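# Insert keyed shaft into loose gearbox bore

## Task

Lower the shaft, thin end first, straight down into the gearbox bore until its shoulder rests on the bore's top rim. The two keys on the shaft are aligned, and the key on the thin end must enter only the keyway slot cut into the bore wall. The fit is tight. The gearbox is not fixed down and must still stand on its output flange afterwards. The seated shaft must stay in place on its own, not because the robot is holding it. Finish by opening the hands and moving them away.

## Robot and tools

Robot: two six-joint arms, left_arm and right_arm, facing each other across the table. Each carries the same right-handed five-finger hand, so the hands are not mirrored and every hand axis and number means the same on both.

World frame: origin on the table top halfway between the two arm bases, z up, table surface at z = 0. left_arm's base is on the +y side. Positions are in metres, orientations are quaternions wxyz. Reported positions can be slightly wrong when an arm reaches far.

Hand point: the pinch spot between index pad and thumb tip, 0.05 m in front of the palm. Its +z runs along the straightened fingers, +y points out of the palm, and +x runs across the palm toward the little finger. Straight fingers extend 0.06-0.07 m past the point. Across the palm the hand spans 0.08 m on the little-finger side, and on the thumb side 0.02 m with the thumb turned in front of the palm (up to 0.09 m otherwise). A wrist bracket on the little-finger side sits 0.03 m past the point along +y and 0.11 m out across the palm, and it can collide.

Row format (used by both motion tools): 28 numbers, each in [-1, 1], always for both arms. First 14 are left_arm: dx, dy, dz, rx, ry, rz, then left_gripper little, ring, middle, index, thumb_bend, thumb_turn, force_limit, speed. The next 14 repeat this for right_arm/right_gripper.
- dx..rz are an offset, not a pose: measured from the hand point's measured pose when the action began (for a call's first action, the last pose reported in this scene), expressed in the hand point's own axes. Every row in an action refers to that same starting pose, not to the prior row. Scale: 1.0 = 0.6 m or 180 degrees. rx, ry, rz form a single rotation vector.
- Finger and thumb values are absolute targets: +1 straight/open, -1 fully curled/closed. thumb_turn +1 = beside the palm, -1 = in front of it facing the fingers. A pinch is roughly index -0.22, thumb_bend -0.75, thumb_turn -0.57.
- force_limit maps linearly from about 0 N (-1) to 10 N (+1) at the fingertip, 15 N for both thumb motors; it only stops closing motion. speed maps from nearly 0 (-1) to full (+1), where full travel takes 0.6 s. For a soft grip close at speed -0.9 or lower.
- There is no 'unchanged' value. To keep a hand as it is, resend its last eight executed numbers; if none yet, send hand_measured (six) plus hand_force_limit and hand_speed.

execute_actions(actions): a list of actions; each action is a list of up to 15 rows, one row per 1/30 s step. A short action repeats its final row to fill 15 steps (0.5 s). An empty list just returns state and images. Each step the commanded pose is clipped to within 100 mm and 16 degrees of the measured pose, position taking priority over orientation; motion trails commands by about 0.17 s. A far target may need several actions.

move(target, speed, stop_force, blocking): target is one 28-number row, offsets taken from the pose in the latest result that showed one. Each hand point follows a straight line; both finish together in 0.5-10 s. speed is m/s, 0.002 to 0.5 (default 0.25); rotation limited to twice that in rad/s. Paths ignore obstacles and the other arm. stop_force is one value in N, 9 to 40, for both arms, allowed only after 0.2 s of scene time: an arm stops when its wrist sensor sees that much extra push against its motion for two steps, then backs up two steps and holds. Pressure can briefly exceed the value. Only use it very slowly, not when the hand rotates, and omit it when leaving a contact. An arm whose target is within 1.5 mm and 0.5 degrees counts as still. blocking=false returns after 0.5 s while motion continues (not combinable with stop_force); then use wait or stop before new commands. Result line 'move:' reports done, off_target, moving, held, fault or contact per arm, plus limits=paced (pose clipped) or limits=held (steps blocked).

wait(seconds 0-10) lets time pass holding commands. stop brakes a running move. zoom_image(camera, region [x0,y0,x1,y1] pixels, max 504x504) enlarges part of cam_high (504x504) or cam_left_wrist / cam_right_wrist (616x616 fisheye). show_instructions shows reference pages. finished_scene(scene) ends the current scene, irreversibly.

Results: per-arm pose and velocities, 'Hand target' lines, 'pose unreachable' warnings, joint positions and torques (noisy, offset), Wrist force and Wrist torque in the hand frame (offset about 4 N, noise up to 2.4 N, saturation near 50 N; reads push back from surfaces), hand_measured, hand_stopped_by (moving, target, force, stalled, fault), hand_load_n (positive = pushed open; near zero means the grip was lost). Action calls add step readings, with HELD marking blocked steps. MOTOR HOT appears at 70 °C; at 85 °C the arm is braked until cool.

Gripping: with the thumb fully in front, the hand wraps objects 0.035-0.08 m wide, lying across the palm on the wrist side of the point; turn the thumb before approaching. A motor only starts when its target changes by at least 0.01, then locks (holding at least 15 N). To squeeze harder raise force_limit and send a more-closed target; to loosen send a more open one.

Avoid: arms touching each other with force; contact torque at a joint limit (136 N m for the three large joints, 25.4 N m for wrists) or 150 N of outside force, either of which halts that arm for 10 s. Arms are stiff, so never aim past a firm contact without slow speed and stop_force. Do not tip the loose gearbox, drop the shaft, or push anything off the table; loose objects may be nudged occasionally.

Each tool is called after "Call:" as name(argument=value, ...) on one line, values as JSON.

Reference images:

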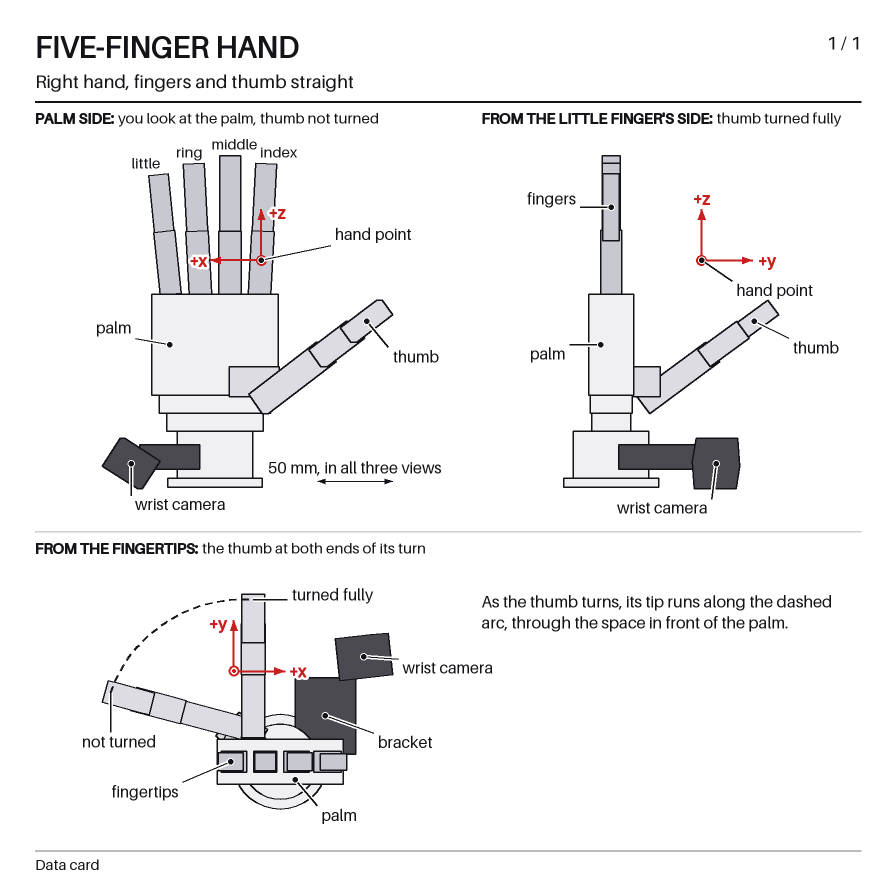

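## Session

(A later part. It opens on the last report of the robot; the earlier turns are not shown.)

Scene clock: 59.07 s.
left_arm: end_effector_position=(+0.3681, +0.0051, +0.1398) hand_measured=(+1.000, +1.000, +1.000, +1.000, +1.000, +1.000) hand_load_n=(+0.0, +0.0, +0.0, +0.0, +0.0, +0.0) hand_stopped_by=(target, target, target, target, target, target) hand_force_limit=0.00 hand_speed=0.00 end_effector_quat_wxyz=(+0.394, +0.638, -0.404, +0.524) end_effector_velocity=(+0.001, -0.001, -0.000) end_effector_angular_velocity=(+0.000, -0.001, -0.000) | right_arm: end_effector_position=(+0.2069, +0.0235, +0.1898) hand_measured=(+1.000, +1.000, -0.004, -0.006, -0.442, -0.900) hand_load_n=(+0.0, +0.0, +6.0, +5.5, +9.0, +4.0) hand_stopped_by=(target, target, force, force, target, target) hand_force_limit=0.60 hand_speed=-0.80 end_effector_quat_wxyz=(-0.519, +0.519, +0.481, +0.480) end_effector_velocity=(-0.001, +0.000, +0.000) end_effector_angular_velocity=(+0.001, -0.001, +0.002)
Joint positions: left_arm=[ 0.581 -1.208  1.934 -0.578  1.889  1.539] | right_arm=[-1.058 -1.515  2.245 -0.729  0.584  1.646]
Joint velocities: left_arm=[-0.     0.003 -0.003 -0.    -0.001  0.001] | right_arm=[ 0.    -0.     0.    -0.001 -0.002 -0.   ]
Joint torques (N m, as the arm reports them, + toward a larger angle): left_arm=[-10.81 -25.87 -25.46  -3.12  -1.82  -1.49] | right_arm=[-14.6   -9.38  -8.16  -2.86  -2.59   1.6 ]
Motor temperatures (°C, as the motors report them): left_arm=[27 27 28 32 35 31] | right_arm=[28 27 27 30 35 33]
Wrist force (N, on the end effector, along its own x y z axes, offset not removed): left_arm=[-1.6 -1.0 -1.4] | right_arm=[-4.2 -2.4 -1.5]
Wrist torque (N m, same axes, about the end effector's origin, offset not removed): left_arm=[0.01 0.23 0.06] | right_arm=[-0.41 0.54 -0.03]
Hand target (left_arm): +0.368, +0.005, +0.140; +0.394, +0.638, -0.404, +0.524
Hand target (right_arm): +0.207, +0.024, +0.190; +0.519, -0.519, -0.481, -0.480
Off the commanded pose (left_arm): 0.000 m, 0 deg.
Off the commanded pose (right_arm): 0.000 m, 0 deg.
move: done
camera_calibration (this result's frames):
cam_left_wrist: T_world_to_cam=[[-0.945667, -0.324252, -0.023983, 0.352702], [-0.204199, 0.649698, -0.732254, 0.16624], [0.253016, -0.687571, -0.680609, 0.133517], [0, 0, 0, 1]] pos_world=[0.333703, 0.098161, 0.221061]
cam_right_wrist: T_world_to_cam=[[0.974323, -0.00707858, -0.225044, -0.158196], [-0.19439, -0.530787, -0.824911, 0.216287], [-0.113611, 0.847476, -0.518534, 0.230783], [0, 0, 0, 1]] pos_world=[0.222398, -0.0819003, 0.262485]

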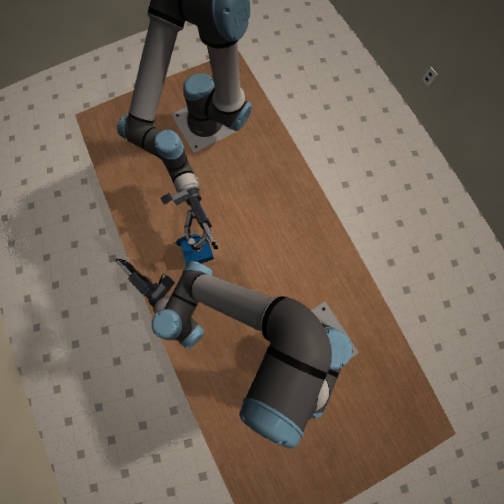

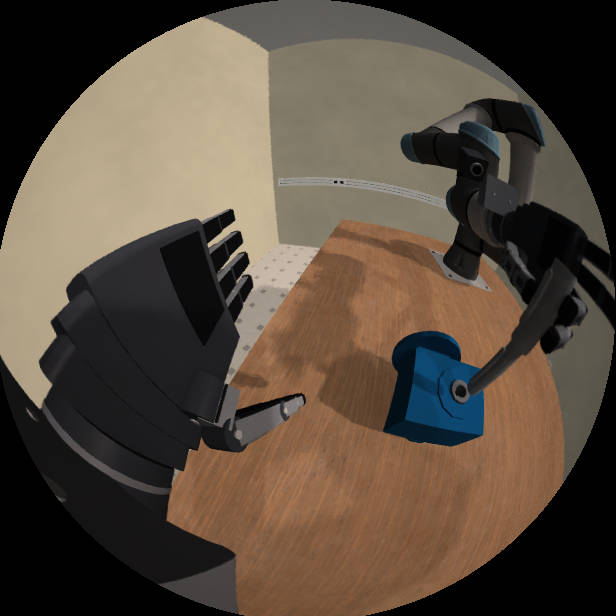

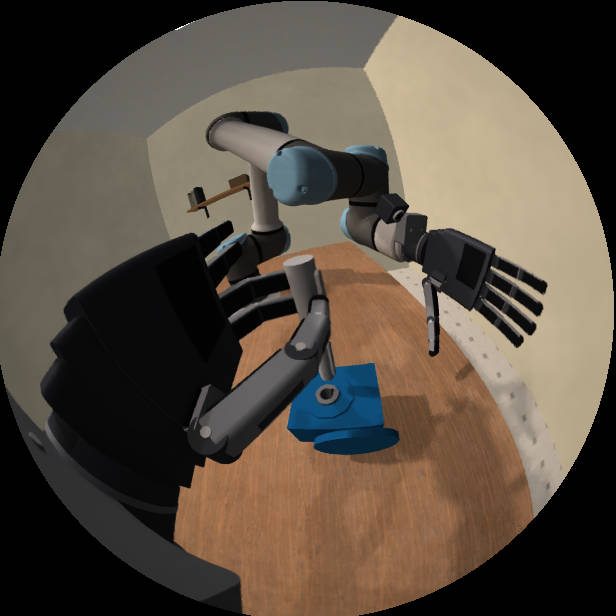

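Call:
move(target=[0,0,0,0,0,0,1,1,1,1,1,1,0,0,-0.014,-0.006,-0.013,0,0,0,1,1,-0.45,-0.4,-0.45,-0.9,0.6,-0.8], speed=0.05)

Call:
zoom_image(camera="cam_left_wrist", region=[430, 340, 510, 420])

Call:
zoom_image(camera="cam_right_wrist", region=[290, 340, 370, 420])

Scene clock: 60.30 s.
left_arm: end_effector_position=(+0.3681, +0.0051, +0.1398) hand_measured=(+1.000, +1.000, +1.000, +1.000, +1.000, +1.000) hand_load_n=(+0.0, +0.0, +0.0, +0.0, +0.0, +0.0) hand_stopped_by=(target, target, target, target, target, target) hand_force_limit=0.00 hand_speed=0.00 end_effector_quat_wxyz=(+0.394, +0.638, -0.404, +0.524) end_effector_velocity=(-0.000, +0.000, +0.000) end_effector_angular_velocity=(-0.000, +0.001, +0.000) | right_arm: end_effector_position=(+0.2027, +0.0158, +0.1818) hand_measured=(+1.000, +1.000, -0.004, -0.006, -0.442, -0.900) hand_load_n=(+0.0, +0.0, +6.0, +5.5, +9.0, +4.0) hand_stopped_by=(target, target, force, force, target, target) hand_force_limit=0.60 hand_speed=-0.80 end_effector_quat_wxyz=(-0.519, +0.519, +0.481, +0.480) end_effector_velocity=(-0.001, -0.001, -0.001) end_effector_angular_velocity=(-0.000, +0.002, +0.000)
Joint positions: left_arm=[ 0.581 -1.208  1.934 -0.578  1.889  1.539] | right_arm=[-1.071 -1.519  2.278 -0.757  0.571  1.646]
Joint velocities: left_arm=[-0.    -0.001  0.     0.001 -0.    -0.001] | right_arm=[-0.001 -0.     0.003 -0.003 -0.001  0.002]
Joint torques (N m, as the arm reports them, + toward a larger angle): left_arm=[ -6.48 -39.38  -7.86  -2.82  -1.33  -1.33] | right_arm=[-15.18 -25.17  -8.31  -2.8   -2.93   1.49]
Motor temperatures (°C, as the motors report them): left_arm=[27 27 28 32 35 31] | right_arm=[28 27 27 30 35 33]
Wrist force (N, on the end effector, along its own x y z axes, offset not removed): left_arm=[-3.2 -0.5 1.4] | right_arm=[-3.0 -0.9 2.7]
Wrist torque (N m, same axes, about the end effector's origin, offset not removed): left_arm=[-0.06 0.55 -0.14] | right_arm=[-0.42 0.19 0.13]
Hand target (left_arm): +0.368, +0.005, +0.140; +0.394, +0.638, -0.404, +0.524
Hand target (right_arm): +0.203, +0.016, +0.182; +0.519, -0.519, -0.481, -0.480
Off the commanded pose (left_arm): 0.000 m, 0 deg.
Off the commanded pose (right_arm): 0.000 m, 0 deg.
move: done
camera_calibration (this result's frames):
cam_left_wrist: T_world_to_cam=[[-0.945673, -0.324233, -0.023984, 0.352692], [-0.204182, 0.649692, -0.732264, 0.166247], [0.253007, -0.687585, -0.680599, 0.133513], [0, 0, 0, 1]] pos_world=[0.333696, 0.0981466, 0.221064]
cam_right_wrist: T_world_to_cam=[[0.974347, -0.0070921, -0.22494, -0.15601], [-0.194307, -0.5308, -0.824922, 0.204725], [-0.113548, 0.847467, -0.518561, 0.232695], [0, 0, 0, 1]] pos_world=[0.218209, -0.0896395, 0.254456]

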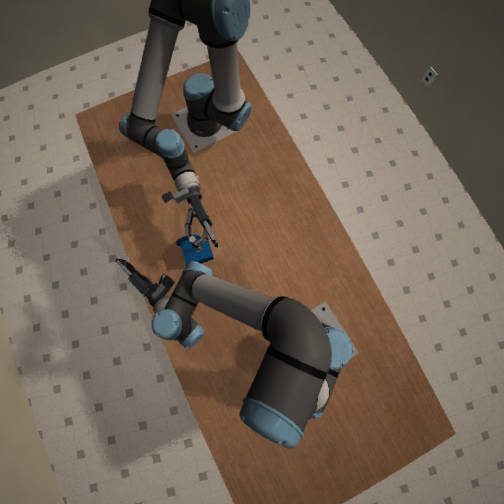

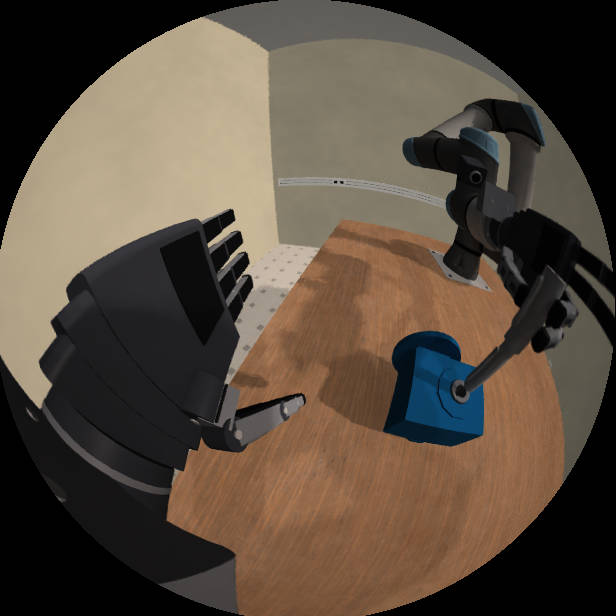

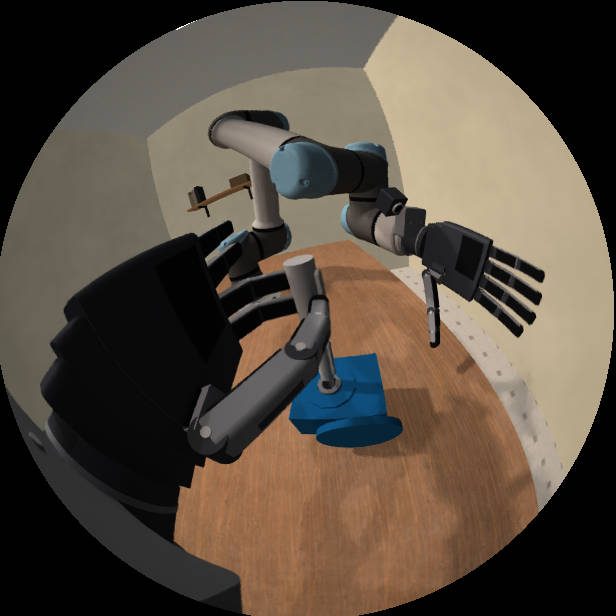

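Region (430, 340, 510, 420) of cam_left_wrist's 616x616 image, scaled by 6.300, with more detail than that image has.

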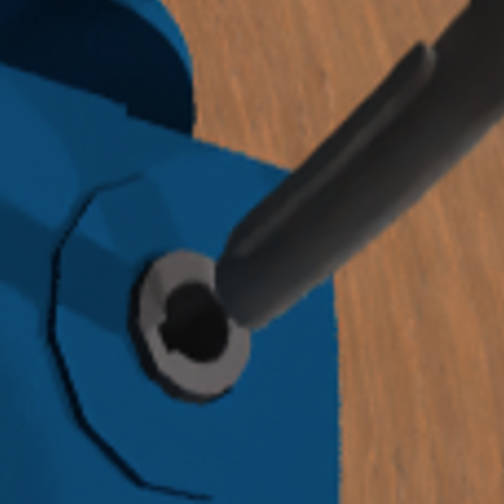

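Region (290, 340, 370, 420) of cam_right_wrist's 616x616 image, scaled by 6.300, with more detail than that image has.

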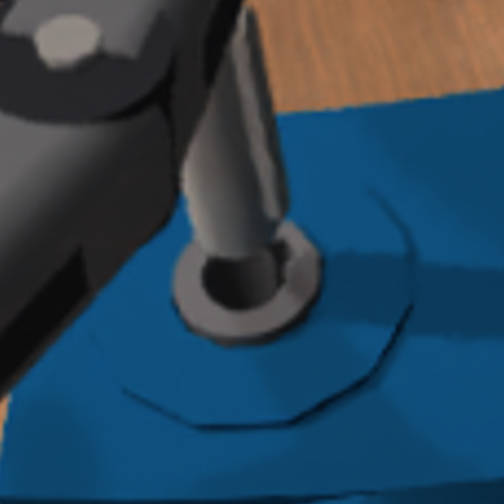

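Call:
move(target=[0,0,0,0,0,0,1,1,1,1,1,1,0,0,-0.035,0.0026,0,0,0,0,1,1,-0.45,-0.4,-0.45,-0.9,0.6,-0.8], speed=0.008, stop_force=9)

Call:
zoom_image(camera="cam_left_wrist", region=[430, 340, 510, 420])

Call:
zoom_image(camera="cam_right_wrist", region=[290, 340, 370, 420])

Scene clock: 63.20 s.
left_arm: end_effector_position=(+0.3681, +0.0051, +0.1398) hand_measured=(+1.000, +1.000, +1.000, +1.000, +1.000, +1.000) hand_load_n=(+0.0, +0.0, +0.0, +0.0, +0.0, +0.0) hand_stopped_by=(target, target, target, target, target, target) hand_force_limit=0.00 hand_speed=0.00 end_effector_quat_wxyz=(+0.394, +0.638, -0.404, +0.524) end_effector_velocity=(-0.000, -0.000, -0.001) end_effector_angular_velocity=(+0.002, +0.001, -0.001) | right_arm: end_effector_position=(+0.2026, +0.0157, +0.1624) hand_measured=(+1.000, +1.000, -0.004, -0.006, -0.442, -0.900) hand_load_n=(+0.0, +0.0, +7.0, +4.5, +8.0, -3.5) hand_stopped_by=(target, target, force, force, target, target) hand_force_limit=0.60 hand_speed=-0.80 end_effector_quat_wxyz=(-0.519, +0.519, +0.481, +0.480) end_effector_velocity=(+0.001, -0.000, +0.003) end_effector_angular_velocity=(-0.001, +0.001, -0.001)
Joint positions: left_arm=[ 0.581 -1.208  1.934 -0.578  1.889  1.539] | right_arm=[-1.071 -1.477  2.301 -0.822  0.571  1.646]
Joint velocities: left_arm=[-0.     0.001 -0.     0.001  0.001  0.001] | right_arm=[-0.    -0.006 -0.004  0.011  0.    -0.   ]
Joint torques (N m, as the arm reports them, + toward a larger angle): left_arm=[ -5.46 -35.96 -14.05  -2.7   -1.22  -1.3 ] | right_arm=[ 10.2  -23.8  -26.38   0.61   2.25  -0.29]
Motor temperatures (°C, as the motors report them): left_arm=[27 27 28 32 35 31] | right_arm=[28 27 27 30 35 33]
Wrist force (N, on the end effector, along its own x y z axes, offset not removed): left_arm=[-1.7 -0.5 -1.8] | right_arm=[2.9 -0.1 -0.2]
Wrist torque (N m, same axes, about the end effector's origin, offset not removed): left_arm=[0.00 0.33 -0.35] | right_arm=[-0.16 -0.26 0.14]
Hand target (left_arm): +0.368, +0.005, +0.140; +0.394, +0.638, -0.404, +0.524
Hand target (right_arm): +0.203, +0.016, +0.163; +0.519, -0.519, -0.481, -0.480
Off the commanded pose (left_arm): 0.000 m, 0 deg.
Off the commanded pose (right_arm): 0.002 m, 0 deg.
move: contact (right_arm)
camera_calibration (this result's frames):
cam_left_wrist: T_world_to_cam=[[-0.945673, -0.324233, -0.0239818, 0.35269], [-0.204185, 0.649696, -0.73226, 0.166243], [0.253004, -0.687582, -0.680603, 0.133516], [0, 0, 0, 1]] pos_world=[0.333693, 0.0981495, 0.221062]
cam_right_wrist: T_world_to_cam=[[0.974278, -0.00721714, -0.225234, -0.160241], [-0.194595, -0.530992, -0.82473, 0.188657], [-0.113645, 0.847346, -0.518738, 0.222732], [0, 0, 0, 1]] pos_world=[0.218143, -0.089712, 0.235039]

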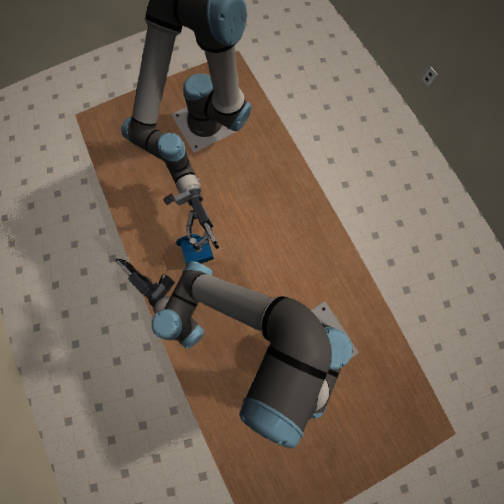

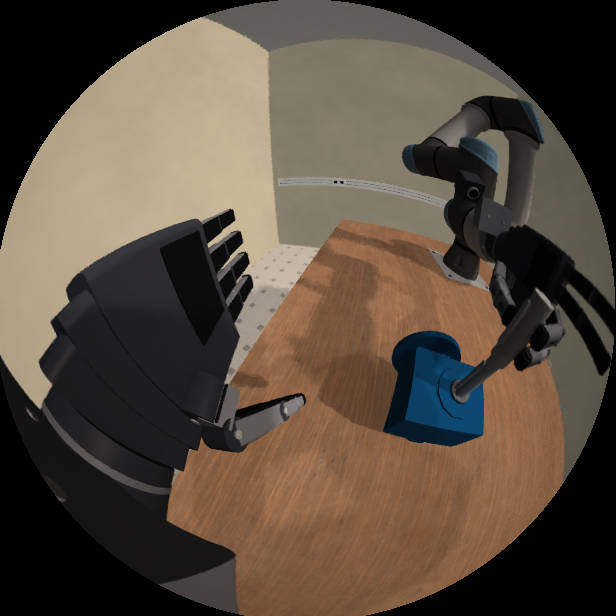

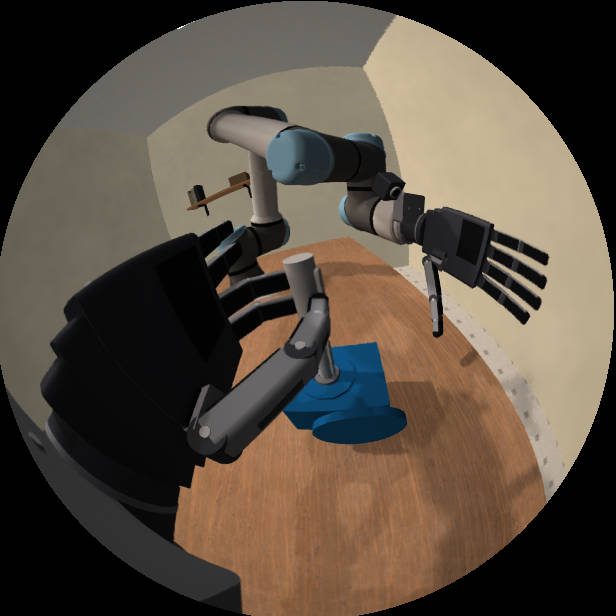

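Region (430, 340, 510, 420) of cam_left_wrist's 616x616 image, scaled by 6.300, with more detail than that image has.

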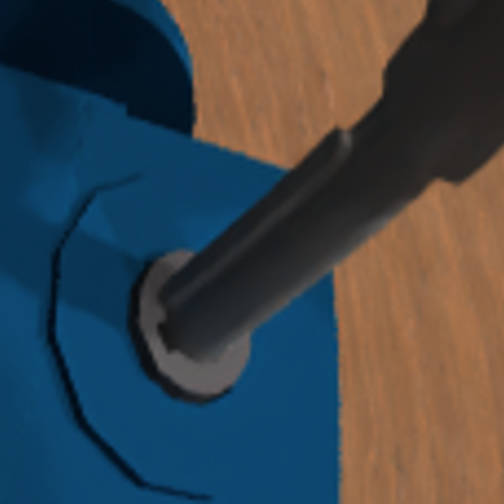

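Region (290, 340, 370, 420) of cam_right_wrist's 616x616 image, scaled by 6.300, with more detail than that image has.

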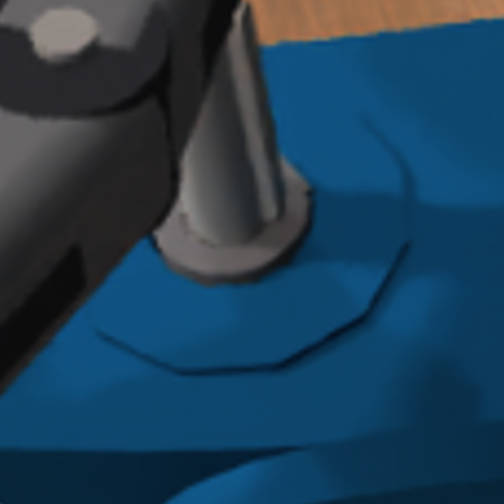

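Call:
move(target=[0,-0.08,-0.05,0,0,0,1,1,1,1,1,1,0,0,0,0,0,0,0,0,0,1,0.2,0.2,-0.25,-0.9,0.6,-0.7], speed=0.1)

Scene clock: 65.77 s.
left_arm: end_effector_position=(+0.4021, +0.0503, +0.1403) hand_measured=(+1.000, +1.000, +1.000, +1.000, +1.000, +1.000) hand_load_n=(+0.0, +0.0, +0.0, +0.0, +0.0, +0.0) hand_stopped_by=(target, target, target, target, target, target) hand_force_limit=0.00 hand_speed=0.00 end_effector_quat_wxyz=(+0.393, +0.638, -0.404, +0.524) end_effector_velocity=(+0.000, -0.001, +0.001) end_effector_angular_velocity=(-0.001, -0.002, -0.001) | right_arm: end_effector_position=(+0.2026, +0.0157, +0.1624) hand_measured=(+0.000, +1.000, +0.200, +0.200, -0.250, -0.900) hand_load_n=(+0.0, +0.0, +0.0, +0.0, +0.0, +0.0) hand_stopped_by=(target, target, target, target, target, target) hand_force_limit=0.60 hand_speed=-0.70 end_effector_quat_wxyz=(-0.519, +0.519, +0.481, +0.480) end_effector_velocity=(+0.000, +0.000, +0.000) end_effector_angular_velocity=(+0.001, -0.002, +0.000)
Joint positions: left_arm=[ 0.71  -1.194  1.911 -0.561  2.016  1.56 ] | right_arm=[-1.071 -1.477  2.301 -0.822  0.571  1.646]
Joint velocities: left_arm=[-0.     0.    -0.002 -0.     0.     0.   ] | right_arm=[-0.     0.    -0.001 -0.001 -0.    -0.   ]
Joint torques (N m, as the arm reports them, + toward a larger angle): left_arm=[ 12.52 -27.18 -26.37   0.83   1.83   2.19] | right_arm=[ 8.72 -8.65 -5.38 -2.35  1.32  0.26]
Motor temperatures (°C, as the motors report them): left_arm=[27 27 28 32 35 31] | right_arm=[28 27 27 30 35 33]
Wrist force (N, on the end effector, along its own x y z axes, offset not removed): left_arm=[-1.9 -1.4 0.5] | right_arm=[-1.0 -1.0 1.1]
Wrist torque (N m, same axes, about the end effector's origin, offset not removed): left_arm=[-0.19 0.23 -0.03] | right_arm=[-0.35 0.41 0.05]
Hand target (left_arm): +0.402, +0.050, +0.140; +0.393, +0.638, -0.404, +0.524
Hand target (right_arm): +0.203, +0.016, +0.162; +0.519, -0.519, -0.481, -0.480
Off the commanded pose (left_arm): 0.000 m, 0 deg.
Off the commanded pose (right_arm): 0.000 m, 0 deg.
move: done
camera_calibration (this result's frames):
cam_left_wrist: T_world_to_cam=[[-0.945668, -0.324229, -0.0242532, 0.39959], [-0.204025, 0.649842, -0.732174, 0.144105], [0.253153, -0.687446, -0.680685, 0.156283], [0, 0, 0, 1]] pos_world=[0.367717, 0.143349, 0.221581]
cam_right_wrist: T_world_to_cam=[[0.974278, -0.00721737, -0.225235, -0.160241], [-0.194596, -0.530992, -0.82473, 0.188657], [-0.113645, 0.847346, -0.518738, 0.222732], [0, 0, 0, 1]] pos_world=[0.218143, -0.089712, 0.235039]

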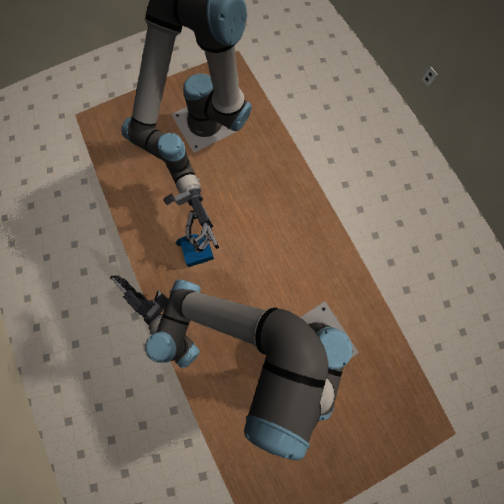

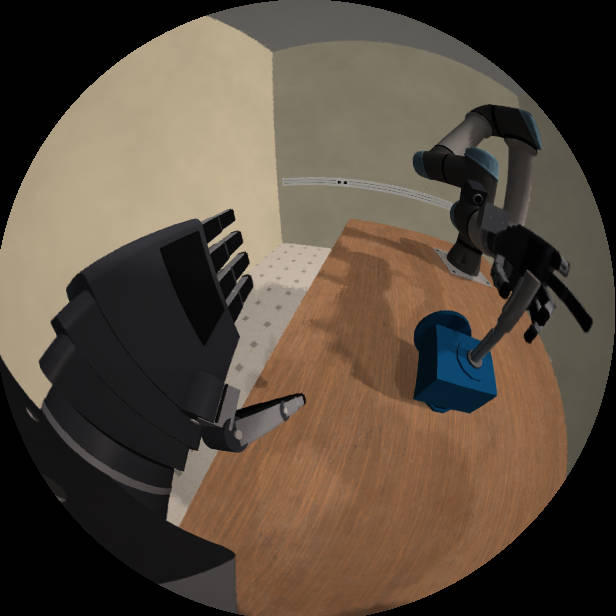

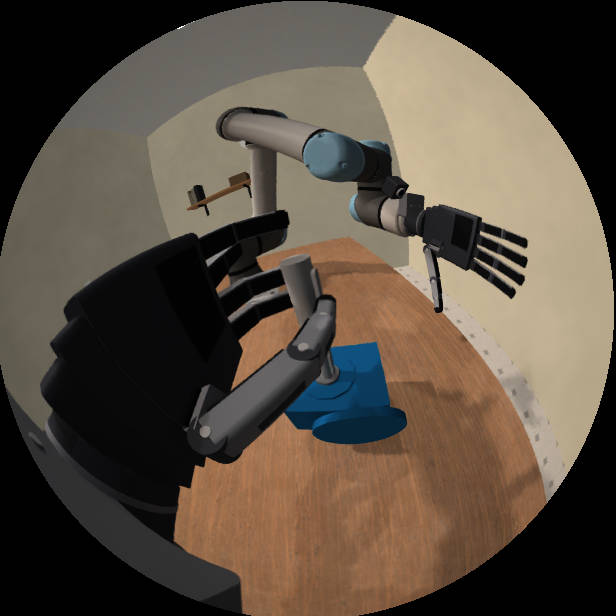

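Call:
move(target=[0,0,0,0,0,0,1,1,1,1,1,1,0,0,0,-0.0035,0.013,-0.305,0.023,0,1,1,0.2,0.2,-0.25,-0.9,0.6,-0.7], speed=0.2)

Call:
zoom_image(camera="cam_high", region=[160, 200, 260, 300])

Scene clock: 68.70 s.
left_arm: end_effector_position=(+0.4021, +0.0503, +0.1403) hand_measured=(+1.000, +1.000, +1.000, +1.000, +1.000, +1.000) hand_load_n=(+0.0, +0.0, +0.0, +0.0, +0.0, +0.0) hand_stopped_by=(target, target, target, target, target, target) hand_force_limit=0.00 hand_speed=0.00 end_effector_quat_wxyz=(+0.393, +0.638, -0.404, +0.524) end_effector_velocity=(-0.000, +0.001, +0.001) end_effector_angular_velocity=(+0.000, -0.000, +0.001) | right_arm: end_effector_position=(+0.2005, +0.0236, +0.1625) hand_measured=(+1.000, +1.000, +0.200, +0.200, -0.250, -0.900) hand_load_n=(+0.0, +0.0, +0.0, +0.0, +0.5, +0.5) hand_stopped_by=(target, target, target, target, target, target) hand_force_limit=0.60 hand_speed=-0.70 end_effector_quat_wxyz=(-0.238, +0.682, +0.187, +0.665) end_effector_velocity=(+0.000, +0.000, -0.000) end_effector_angular_velocity=(-0.000, +0.001, -0.009)
Joint positions: left_arm=[ 0.71  -1.194  1.911 -0.561  2.016  1.56 ] | right_arm=[-0.386 -1.252  2.006 -0.752  2.216  1.647]
Joint velocities: left_arm=[ 0.    -0.003  0.002  0.001 -0.001  0.   ] | right_arm=[ 0.003  0.004 -0.007  0.004  0.012  0.001]
Joint torques (N m, as the arm reports them, + toward a larger angle): left_arm=[ 12.16 -26.91 -25.76   0.88   1.86   2.03] | right_arm=[ 13.06 -19.21 -27.64   0.1    2.28   1.64]
Motor temperatures (°C, as the motors report them): left_arm=[27 27 28 32 35 31] | right_arm=[28 27 27 30 35 33]
Wrist force (N, on the end effector, along its own x y z axes, offset not removed): left_arm=[-1.3 0.1 -1.8] | right_arm=[0.3 -0.3 -0.8]
Wrist torque (N m, same axes, about the end effector's origin, offset not removed): left_arm=[0.00 0.23 -0.07] | right_arm=[-0.22 0.02 0.21]
Hand target (left_arm): +0.402, +0.050, +0.140; +0.393, +0.638, -0.404, +0.524
Hand target (right_arm): +0.201, +0.024, +0.163; -0.238, +0.682, +0.187, +0.666
Off the commanded pose (left_arm): 0.000 m, 0 deg.
Off the commanded pose (right_arm): 0.000 m, 0 deg.
move: done
camera_calibration (this result's frames):
cam_left_wrist: T_world_to_cam=[[-0.945668, -0.324229, -0.0242531, 0.39959], [-0.204025, 0.649842, -0.732174, 0.144105], [0.253153, -0.687445, -0.680685, 0.156283], [0, 0, 0, 1]] pos_world=[0.367717, 0.143349, 0.221581]
cam_right_wrist: T_world_to_cam=[[0.552989, -0.802778, -0.223049, -0.0551989], [-0.545503, -0.146485, -0.825208, 0.253932], [0.629785, 0.578005, -0.518923, 0.0731464], [0, 0, 0, 1]] pos_world=[0.122978, -0.0493942, 0.235192]

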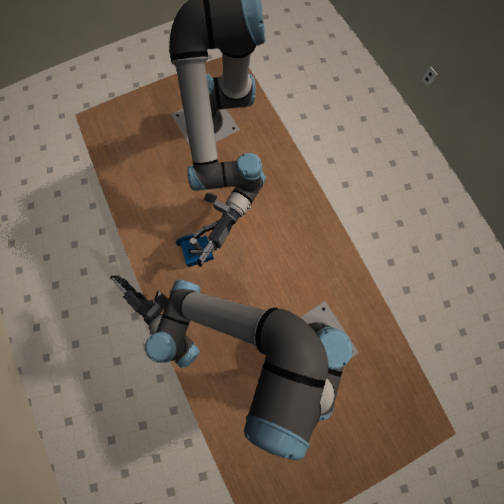

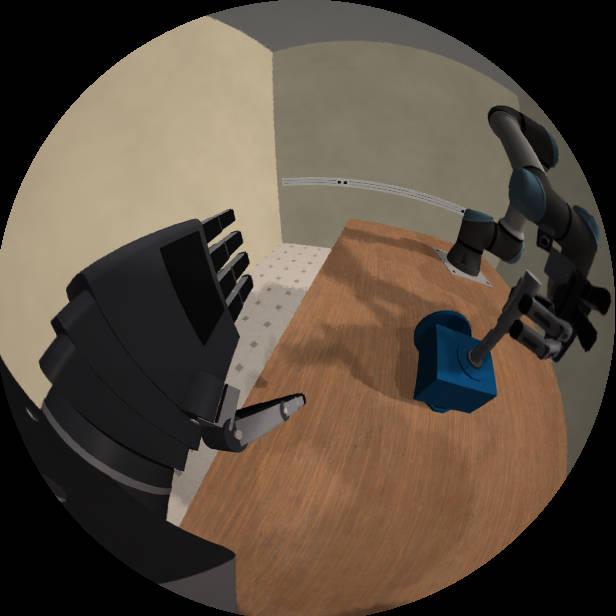

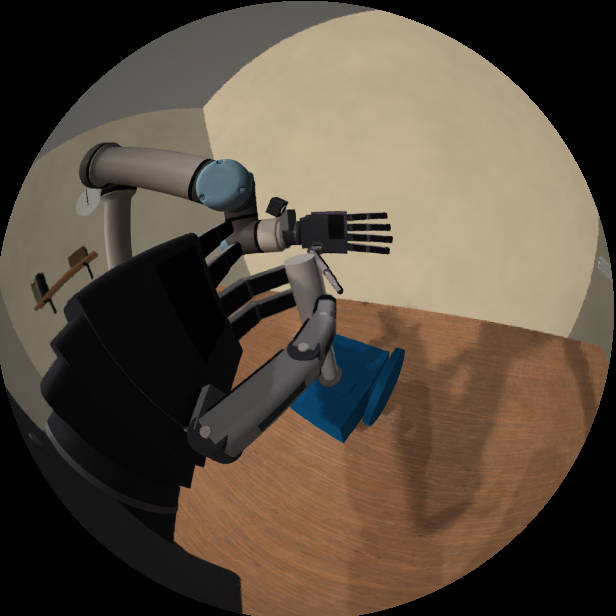

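Region (160, 200, 260, 300) of cam_high's 504x504 image, scaled by 5.040, with more detail than that image has.

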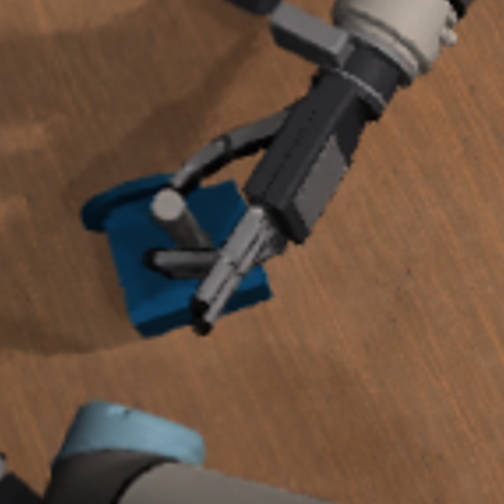

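Call:
move(target=[0,0,0,0,0,0,1,1,1,1,1,1,0,0,0,0.004,-0.006,0,0,0,1,1,0.05,0.05,-0.4,-0.9,0.2,-0.8], speed=0.03)

Call:
move(target=[0,0,0,0,0,0,1,1,1,1,1,1,0,0,0,0,0,0,0,0,1,1,-0.3,-0.3,-0.6,-0.9,0.2,-0.9])

Scene clock: 69.80 s.
left_arm: end_effector_position=(+0.4021, +0.0503, +0.1403) hand_measured=(+1.000, +1.000, +1.000, +1.000, +1.000, +1.000) hand_load_n=(+0.0, +0.0, +0.0, +0.0, +0.0, +0.0) hand_stopped_by=(target, target, target, target, target, target) hand_force_limit=0.00 hand_speed=0.00 end_effector_quat_wxyz=(+0.393, +0.638, -0.404, +0.524) end_effector_velocity=(+0.001, +0.000, +0.002) end_effector_angular_velocity=(-0.002, -0.004, +0.001) | right_arm: end_effector_position=(+0.1989, +0.0196, +0.1623) hand_measured=(+1.000, +1.000, +0.050, +0.050, -0.400, -0.900) hand_load_n=(+0.0, +0.0, +0.0, +0.0, +0.0, +0.0) hand_stopped_by=(target, target, target, target, target, target) hand_force_limit=0.20 hand_speed=-0.80 end_effector_quat_wxyz=(-0.238, +0.682, +0.187, +0.665) end_effector_velocity=(+0.000, -0.000, -0.000) end_effector_angular_velocity=(-0.000, +0.000, -0.000)
Joint positions: left_arm=[ 0.71  -1.194  1.911 -0.561  2.016  1.56 ] | right_arm=[-0.386 -1.26   2.018 -0.756  2.217  1.647]
Joint velocities: left_arm=[ 0.001 -0.002 -0.001 -0.     0.     0.001] | right_arm=[-0.     0.    -0.     0.001 -0.     0.   ]
Joint torques (N m, as the arm reports them, + toward a larger angle): left_arm=[ 11.36 -27.15 -26.22   0.83   1.85   2.1 ] | right_arm=[ 12.86 -35.51  -7.07  -2.71  -2.59  -1.56]
Motor temperatures (°C, as the motors report them): left_arm=[27 27 28 32 35 31] | right_arm=[28 27 27 30 35 33]
Wrist force (N, on the end effector, along its own x y z axes, offset not removed): left_arm=[-1.2 -2.3 -0.9] | right_arm=[-1.7 -2.2 0.1]
Wrist torque (N m, same axes, about the end effector's origin, offset not removed): left_arm=[-0.26 0.04 -0.19] | right_arm=[-0.53 0.44 0.08]
Hand target (left_arm): +0.402, +0.050, +0.140; +0.393, +0.638, -0.404, +0.524
Hand target (right_arm): +0.199, +0.020, +0.162; -0.238, +0.682, +0.187, +0.665
Off the commanded pose (left_arm): 0.000 m, 0 deg.
Off the commanded pose (right_arm): 0.000 m, 0 deg.
move: done
camera_calibration (this result's frames):
cam_left_wrist: T_world_to_cam=[[-0.945668, -0.324229, -0.0242534, 0.39959], [-0.204025, 0.649842, -0.732174, 0.144105], [0.253153, -0.687446, -0.680685, 0.156283], [0, 0, 0, 1]] pos_world=[0.367717, 0.143349, 0.221581]
cam_right_wrist: T_world_to_cam=[[0.552989, -0.802778, -0.22305, -0.0575942], [-0.545503, -0.146484, -0.825208, 0.252337], [0.629786, 0.578005, -0.518922, 0.076372], [0, 0, 0, 1]] pos_world=[0.121402, -0.0534154, 0.235015]

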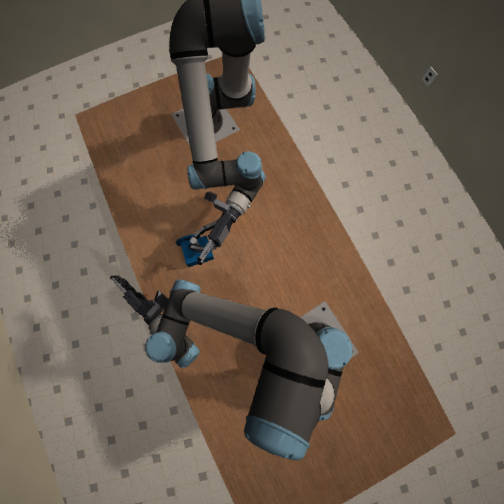

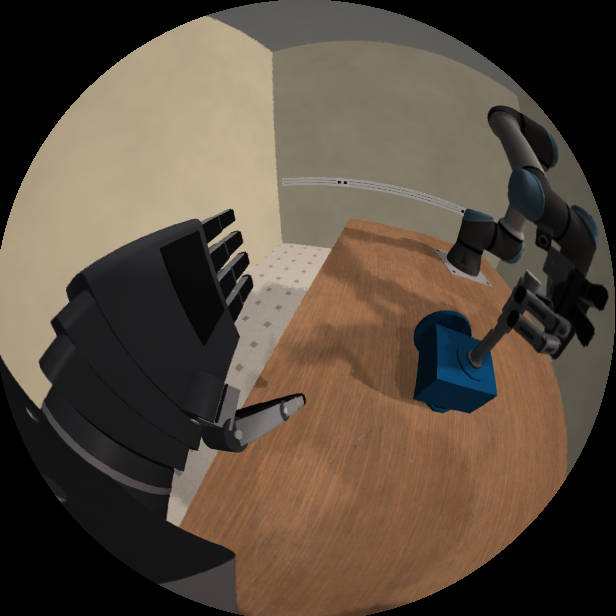

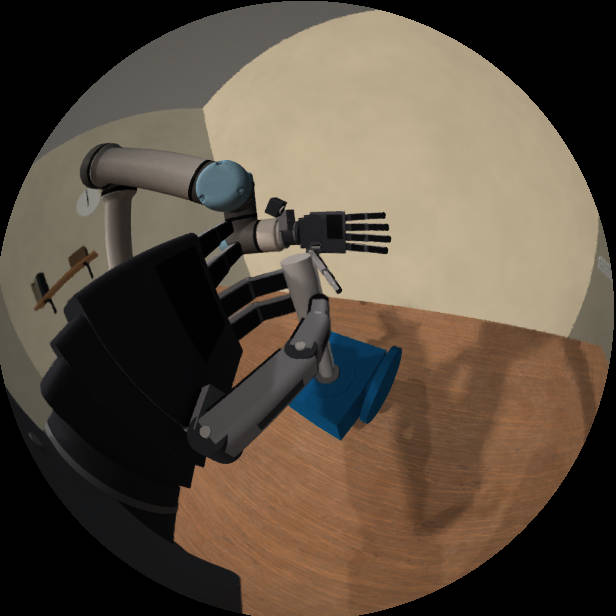

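Scene clock: 70.43 s.
left_arm: end_effector_position=(+0.4021, +0.0503, +0.1403) hand_measured=(+1.000, +1.000, +1.000, +1.000, +1.000, +1.000) hand_load_n=(+0.0, +0.0, +0.0, +0.0, +0.0, +0.0) hand_stopped_by=(target, target, target, target, target, target) hand_force_limit=0.00 hand_speed=0.00 end_effector_quat_wxyz=(+0.393, +0.638, -0.404, +0.524) end_effector_velocity=(+0.000, -0.000, +0.001) end_effector_angular_velocity=(-0.001, -0.001, -0.000) | right_arm: end_effector_position=(+0.1989, +0.0196, +0.1623) hand_measured=(+1.000, +1.000, -0.014, -0.014, -0.426, -0.900) hand_load_n=(+0.0, +0.0, +6.5, +6.5, +8.5, +0.5) hand_stopped_by=(target, target, force, force, force, target) hand_force_limit=0.20 hand_speed=-0.90 end_effector_quat_wxyz=(-0.238, +0.682, +0.187, +0.665) end_effector_velocity=(+0.000, -0.000, -0.000) end_effector_angular_velocity=(-0.001, +0.000, -0.001)
Joint positions: left_arm=[ 0.71  -1.194  1.911 -0.561  2.016  1.56 ] | right_arm=[-0.386 -1.26   2.018 -0.756  2.217  1.647]
Joint velocities: left_arm=[-0.    -0.    -0.001 -0.     0.     0.   ] | right_arm=[-0.    -0.    -0.     0.001  0.001  0.   ]
Joint torques (N m, as the arm reports them, + toward a larger angle): left_arm=[ 12.05 -27.09 -26.12   0.83   1.83   1.96] | right_arm=[ 12.25 -33.    -7.71  -1.85  -2.33  -1.37]
Motor temperatures (°C, as the motors report them): left_arm=[27 27 28 32 35 31] | right_arm=[28 27 27 30 35 33]
Wrist force (N, on the end effector, along its own x y z axes, offset not removed): left_arm=[-1.0 1.0 -0.4] | right_arm=[3.6 0.0 1.8]
Wrist torque (N m, same axes, about the end effector's origin, offset not removed): left_arm=[0.25 0.18 -0.06] | right_arm=[-0.07 0.03 0.31]
Hand target (left_arm): +0.402, +0.050, +0.140; +0.393, +0.638, -0.404, +0.524
Hand target (right_arm): +0.199, +0.020, +0.162; -0.238, +0.682, +0.187, +0.665
Off the commanded pose (left_arm): 0.000 m, 0 deg.
Off the commanded pose (right_arm): 0.000 m, 0 deg.
move: done
camera_calibration (this result's frames):
cam_left_wrist: T_world_to_cam=[[-0.945668, -0.324229, -0.0242533, 0.39959], [-0.204025, 0.649842, -0.732174, 0.144105], [0.253153, -0.687445, -0.680685, 0.156283], [0, 0, 0, 1]] pos_world=[0.367717, 0.143349, 0.221581]
cam_right_wrist: T_world_to_cam=[[0.553005, -0.802761, -0.223069, -0.057585], [-0.545489, -0.146465, -0.825221, 0.252345], [0.629784, 0.578033, -0.518893, 0.0763728], [0, 0, 0, 1]] pos_world=[0.121398, -0.0534133, 0.235024]

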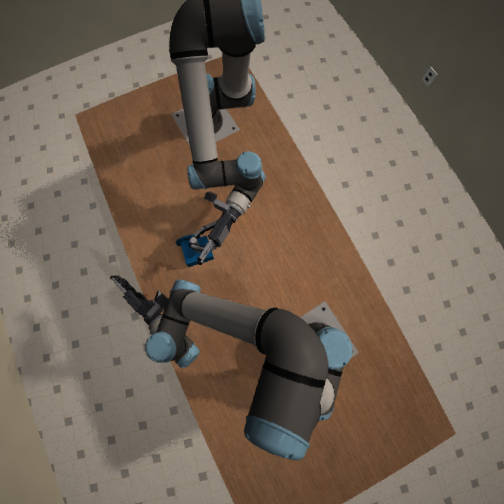

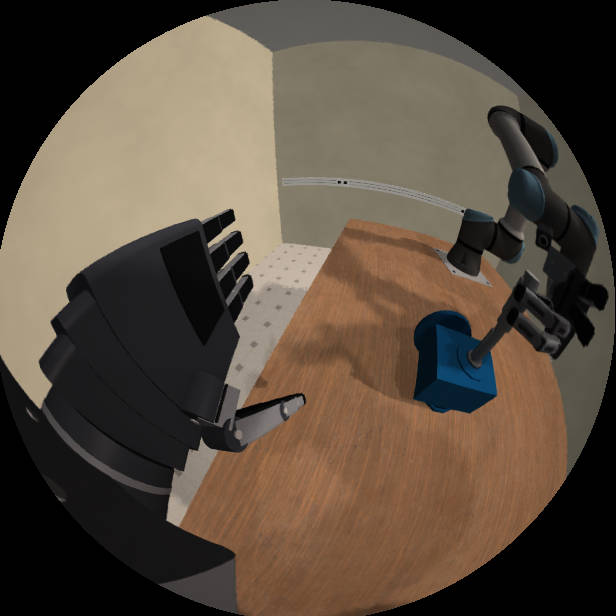

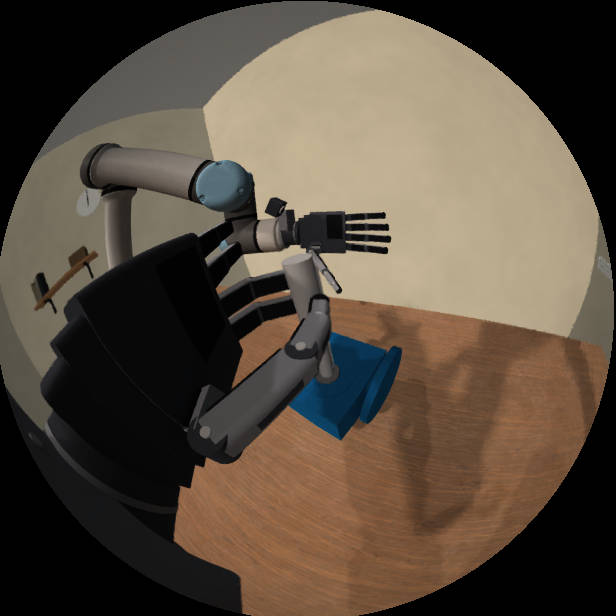

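Call:
move(target=[0,0,0,0,0,0,1,1,1,1,1,1,0,0,0.002,0.0088,0.0013,0.305,-0.023,0,1,1,-0.3,-0.3,-0.6,-0.9,0.2,-0.9], speed=0.15)

Call:
zoom_image(camera="cam_left_wrist", region=[450, 310, 520, 380])

Call:
zoom_image(camera="cam_right_wrist", region=[290, 340, 370, 420])

Scene clock: 74.20 s.
left_arm: end_effector_position=(+0.4021, +0.0503, +0.1403) hand_measured=(+1.000, +1.000, +1.000, +1.000, +1.000, +1.000) hand_load_n=(+0.0, +0.0, +0.0, +0.0, +0.0, +0.0) hand_stopped_by=(target, target, target, target, target, target) hand_force_limit=0.00 hand_speed=0.00 end_effector_quat_wxyz=(+0.393, +0.638, -0.404, +0.524) end_effector_velocity=(-0.000, +0.000, +0.000) end_effector_angular_velocity=(+0.000, +0.000, -0.001) | right_arm: end_effector_position=(+0.2026, +0.0155, +0.1631) hand_measured=(+1.000, +1.000, -0.014, -0.014, -0.426, -0.900) hand_load_n=(+0.0, +0.0, +6.5, +5.0, +9.0, +0.5) hand_stopped_by=(target, target, force, force, force, target) hand_force_limit=0.20 hand_speed=-0.90 end_effector_quat_wxyz=(-0.519, +0.519, +0.481, +0.480) end_effector_velocity=(+0.000, +0.000, +0.000) end_effector_angular_velocity=(+0.000, +0.001, +0.007)
Joint positions: left_arm=[ 0.71  -1.194  1.911 -0.561  2.016  1.56 ] | right_arm=[-1.072 -1.479  2.3   -0.819  0.57   1.646]
Joint velocities: left_arm=[-0.    -0.001  0.     0.001  0.001  0.   ] | right_arm=[-0.004  0.002 -0.003  0.001 -0.011  0.   ]
Joint torques (N m, as the arm reports them, + toward a larger angle): left_arm=[ 12.39 -27.18 -26.28   0.94   1.94   2.14] | right_arm=[-14.31  -9.2  -27.32  -0.16  -2.92   1.57]
Motor temperatures (°C, as the motors report them): left_arm=[27 27 28 32 35 31] | right_arm=[28 27 27 30 35 33]
Wrist force (N, on the end effector, along its own x y z axes, offset not removed): left_arm=[-1.4 -1.0 -0.7] | right_arm=[-3.8 -0.2 -0.4]
Wrist torque (N m, same axes, about the end effector's origin, offset not removed): left_arm=[-0.02 0.20 -0.21] | right_arm=[-0.37 0.33 0.05]
Hand target (left_arm): +0.402, +0.050, +0.140; +0.393, +0.638, -0.404, +0.524
Hand target (right_arm): +0.203, +0.015, +0.163; +0.519, -0.519, -0.481, -0.480
Off the commanded pose (left_arm): 0.000 m, 0 deg.
Off the commanded pose (right_arm): 0.000 m, 0 deg.
move: done
camera_calibration (this result's frames):
cam_left_wrist: T_world_to_cam=[[-0.945668, -0.324228, -0.0242534, 0.39959], [-0.204025, 0.649842, -0.732174, 0.144105], [0.253153, -0.687446, -0.680685, 0.156283], [0, 0, 0, 1]] pos_world=[0.367717, 0.143349, 0.221581]
cam_right_wrist: T_world_to_cam=[[0.974312, -0.00706363, -0.225091, -0.160099], [-0.194392, -0.531012, -0.824766, 0.189159], [-0.1137, 0.847335, -0.518744, 0.22332], [0, 0, 0, 1]] pos_world=[0.218149, -0.0899116, 0.235821]

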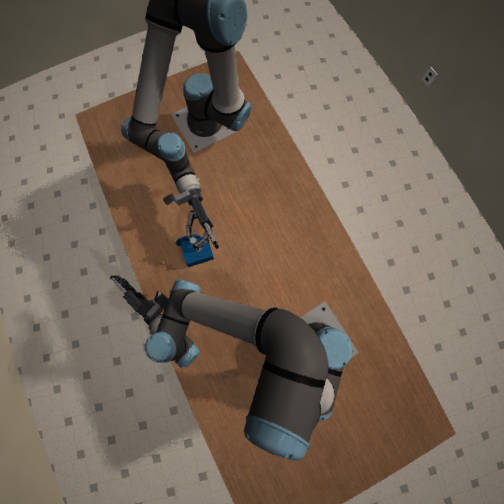

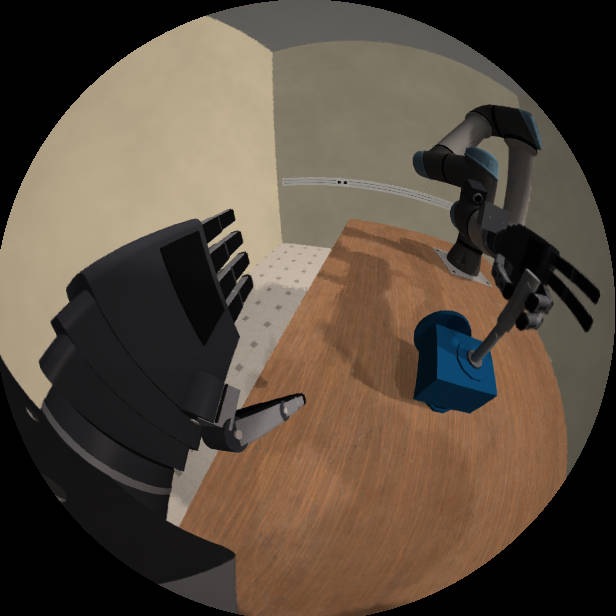

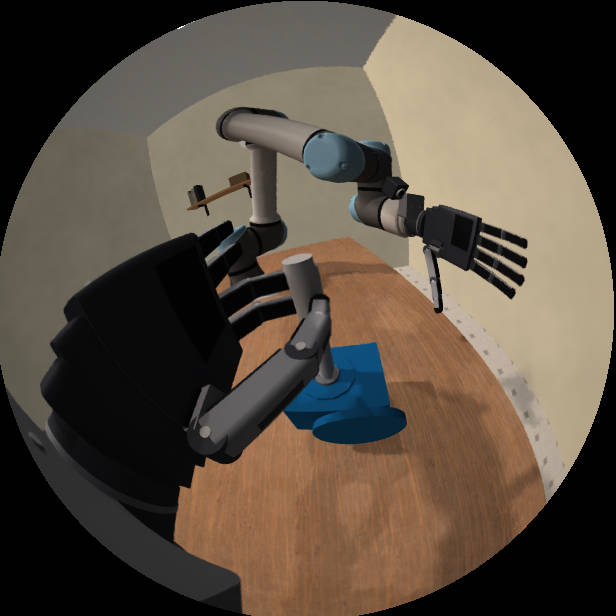

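Region (450, 310, 520, 380) of cam_left_wrist's 616x616 image, scaled by 7.200, with more detail than that image has.

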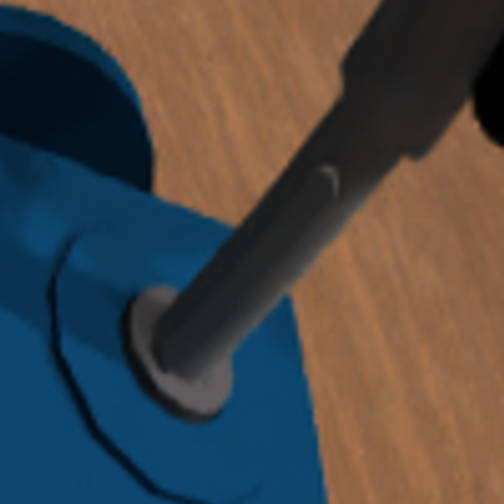

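Region (290, 340, 370, 420) of cam_right_wrist's 616x616 image, scaled by 6.300, with more detail than that image has.

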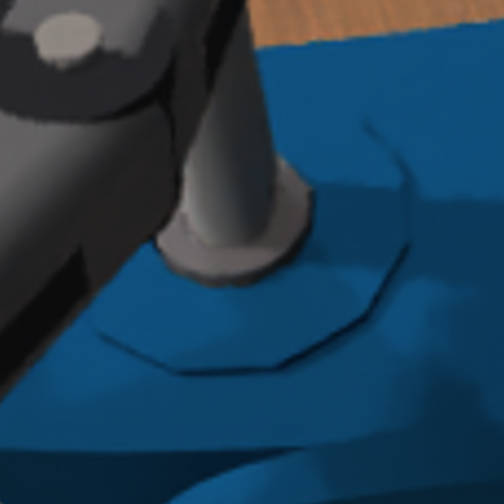

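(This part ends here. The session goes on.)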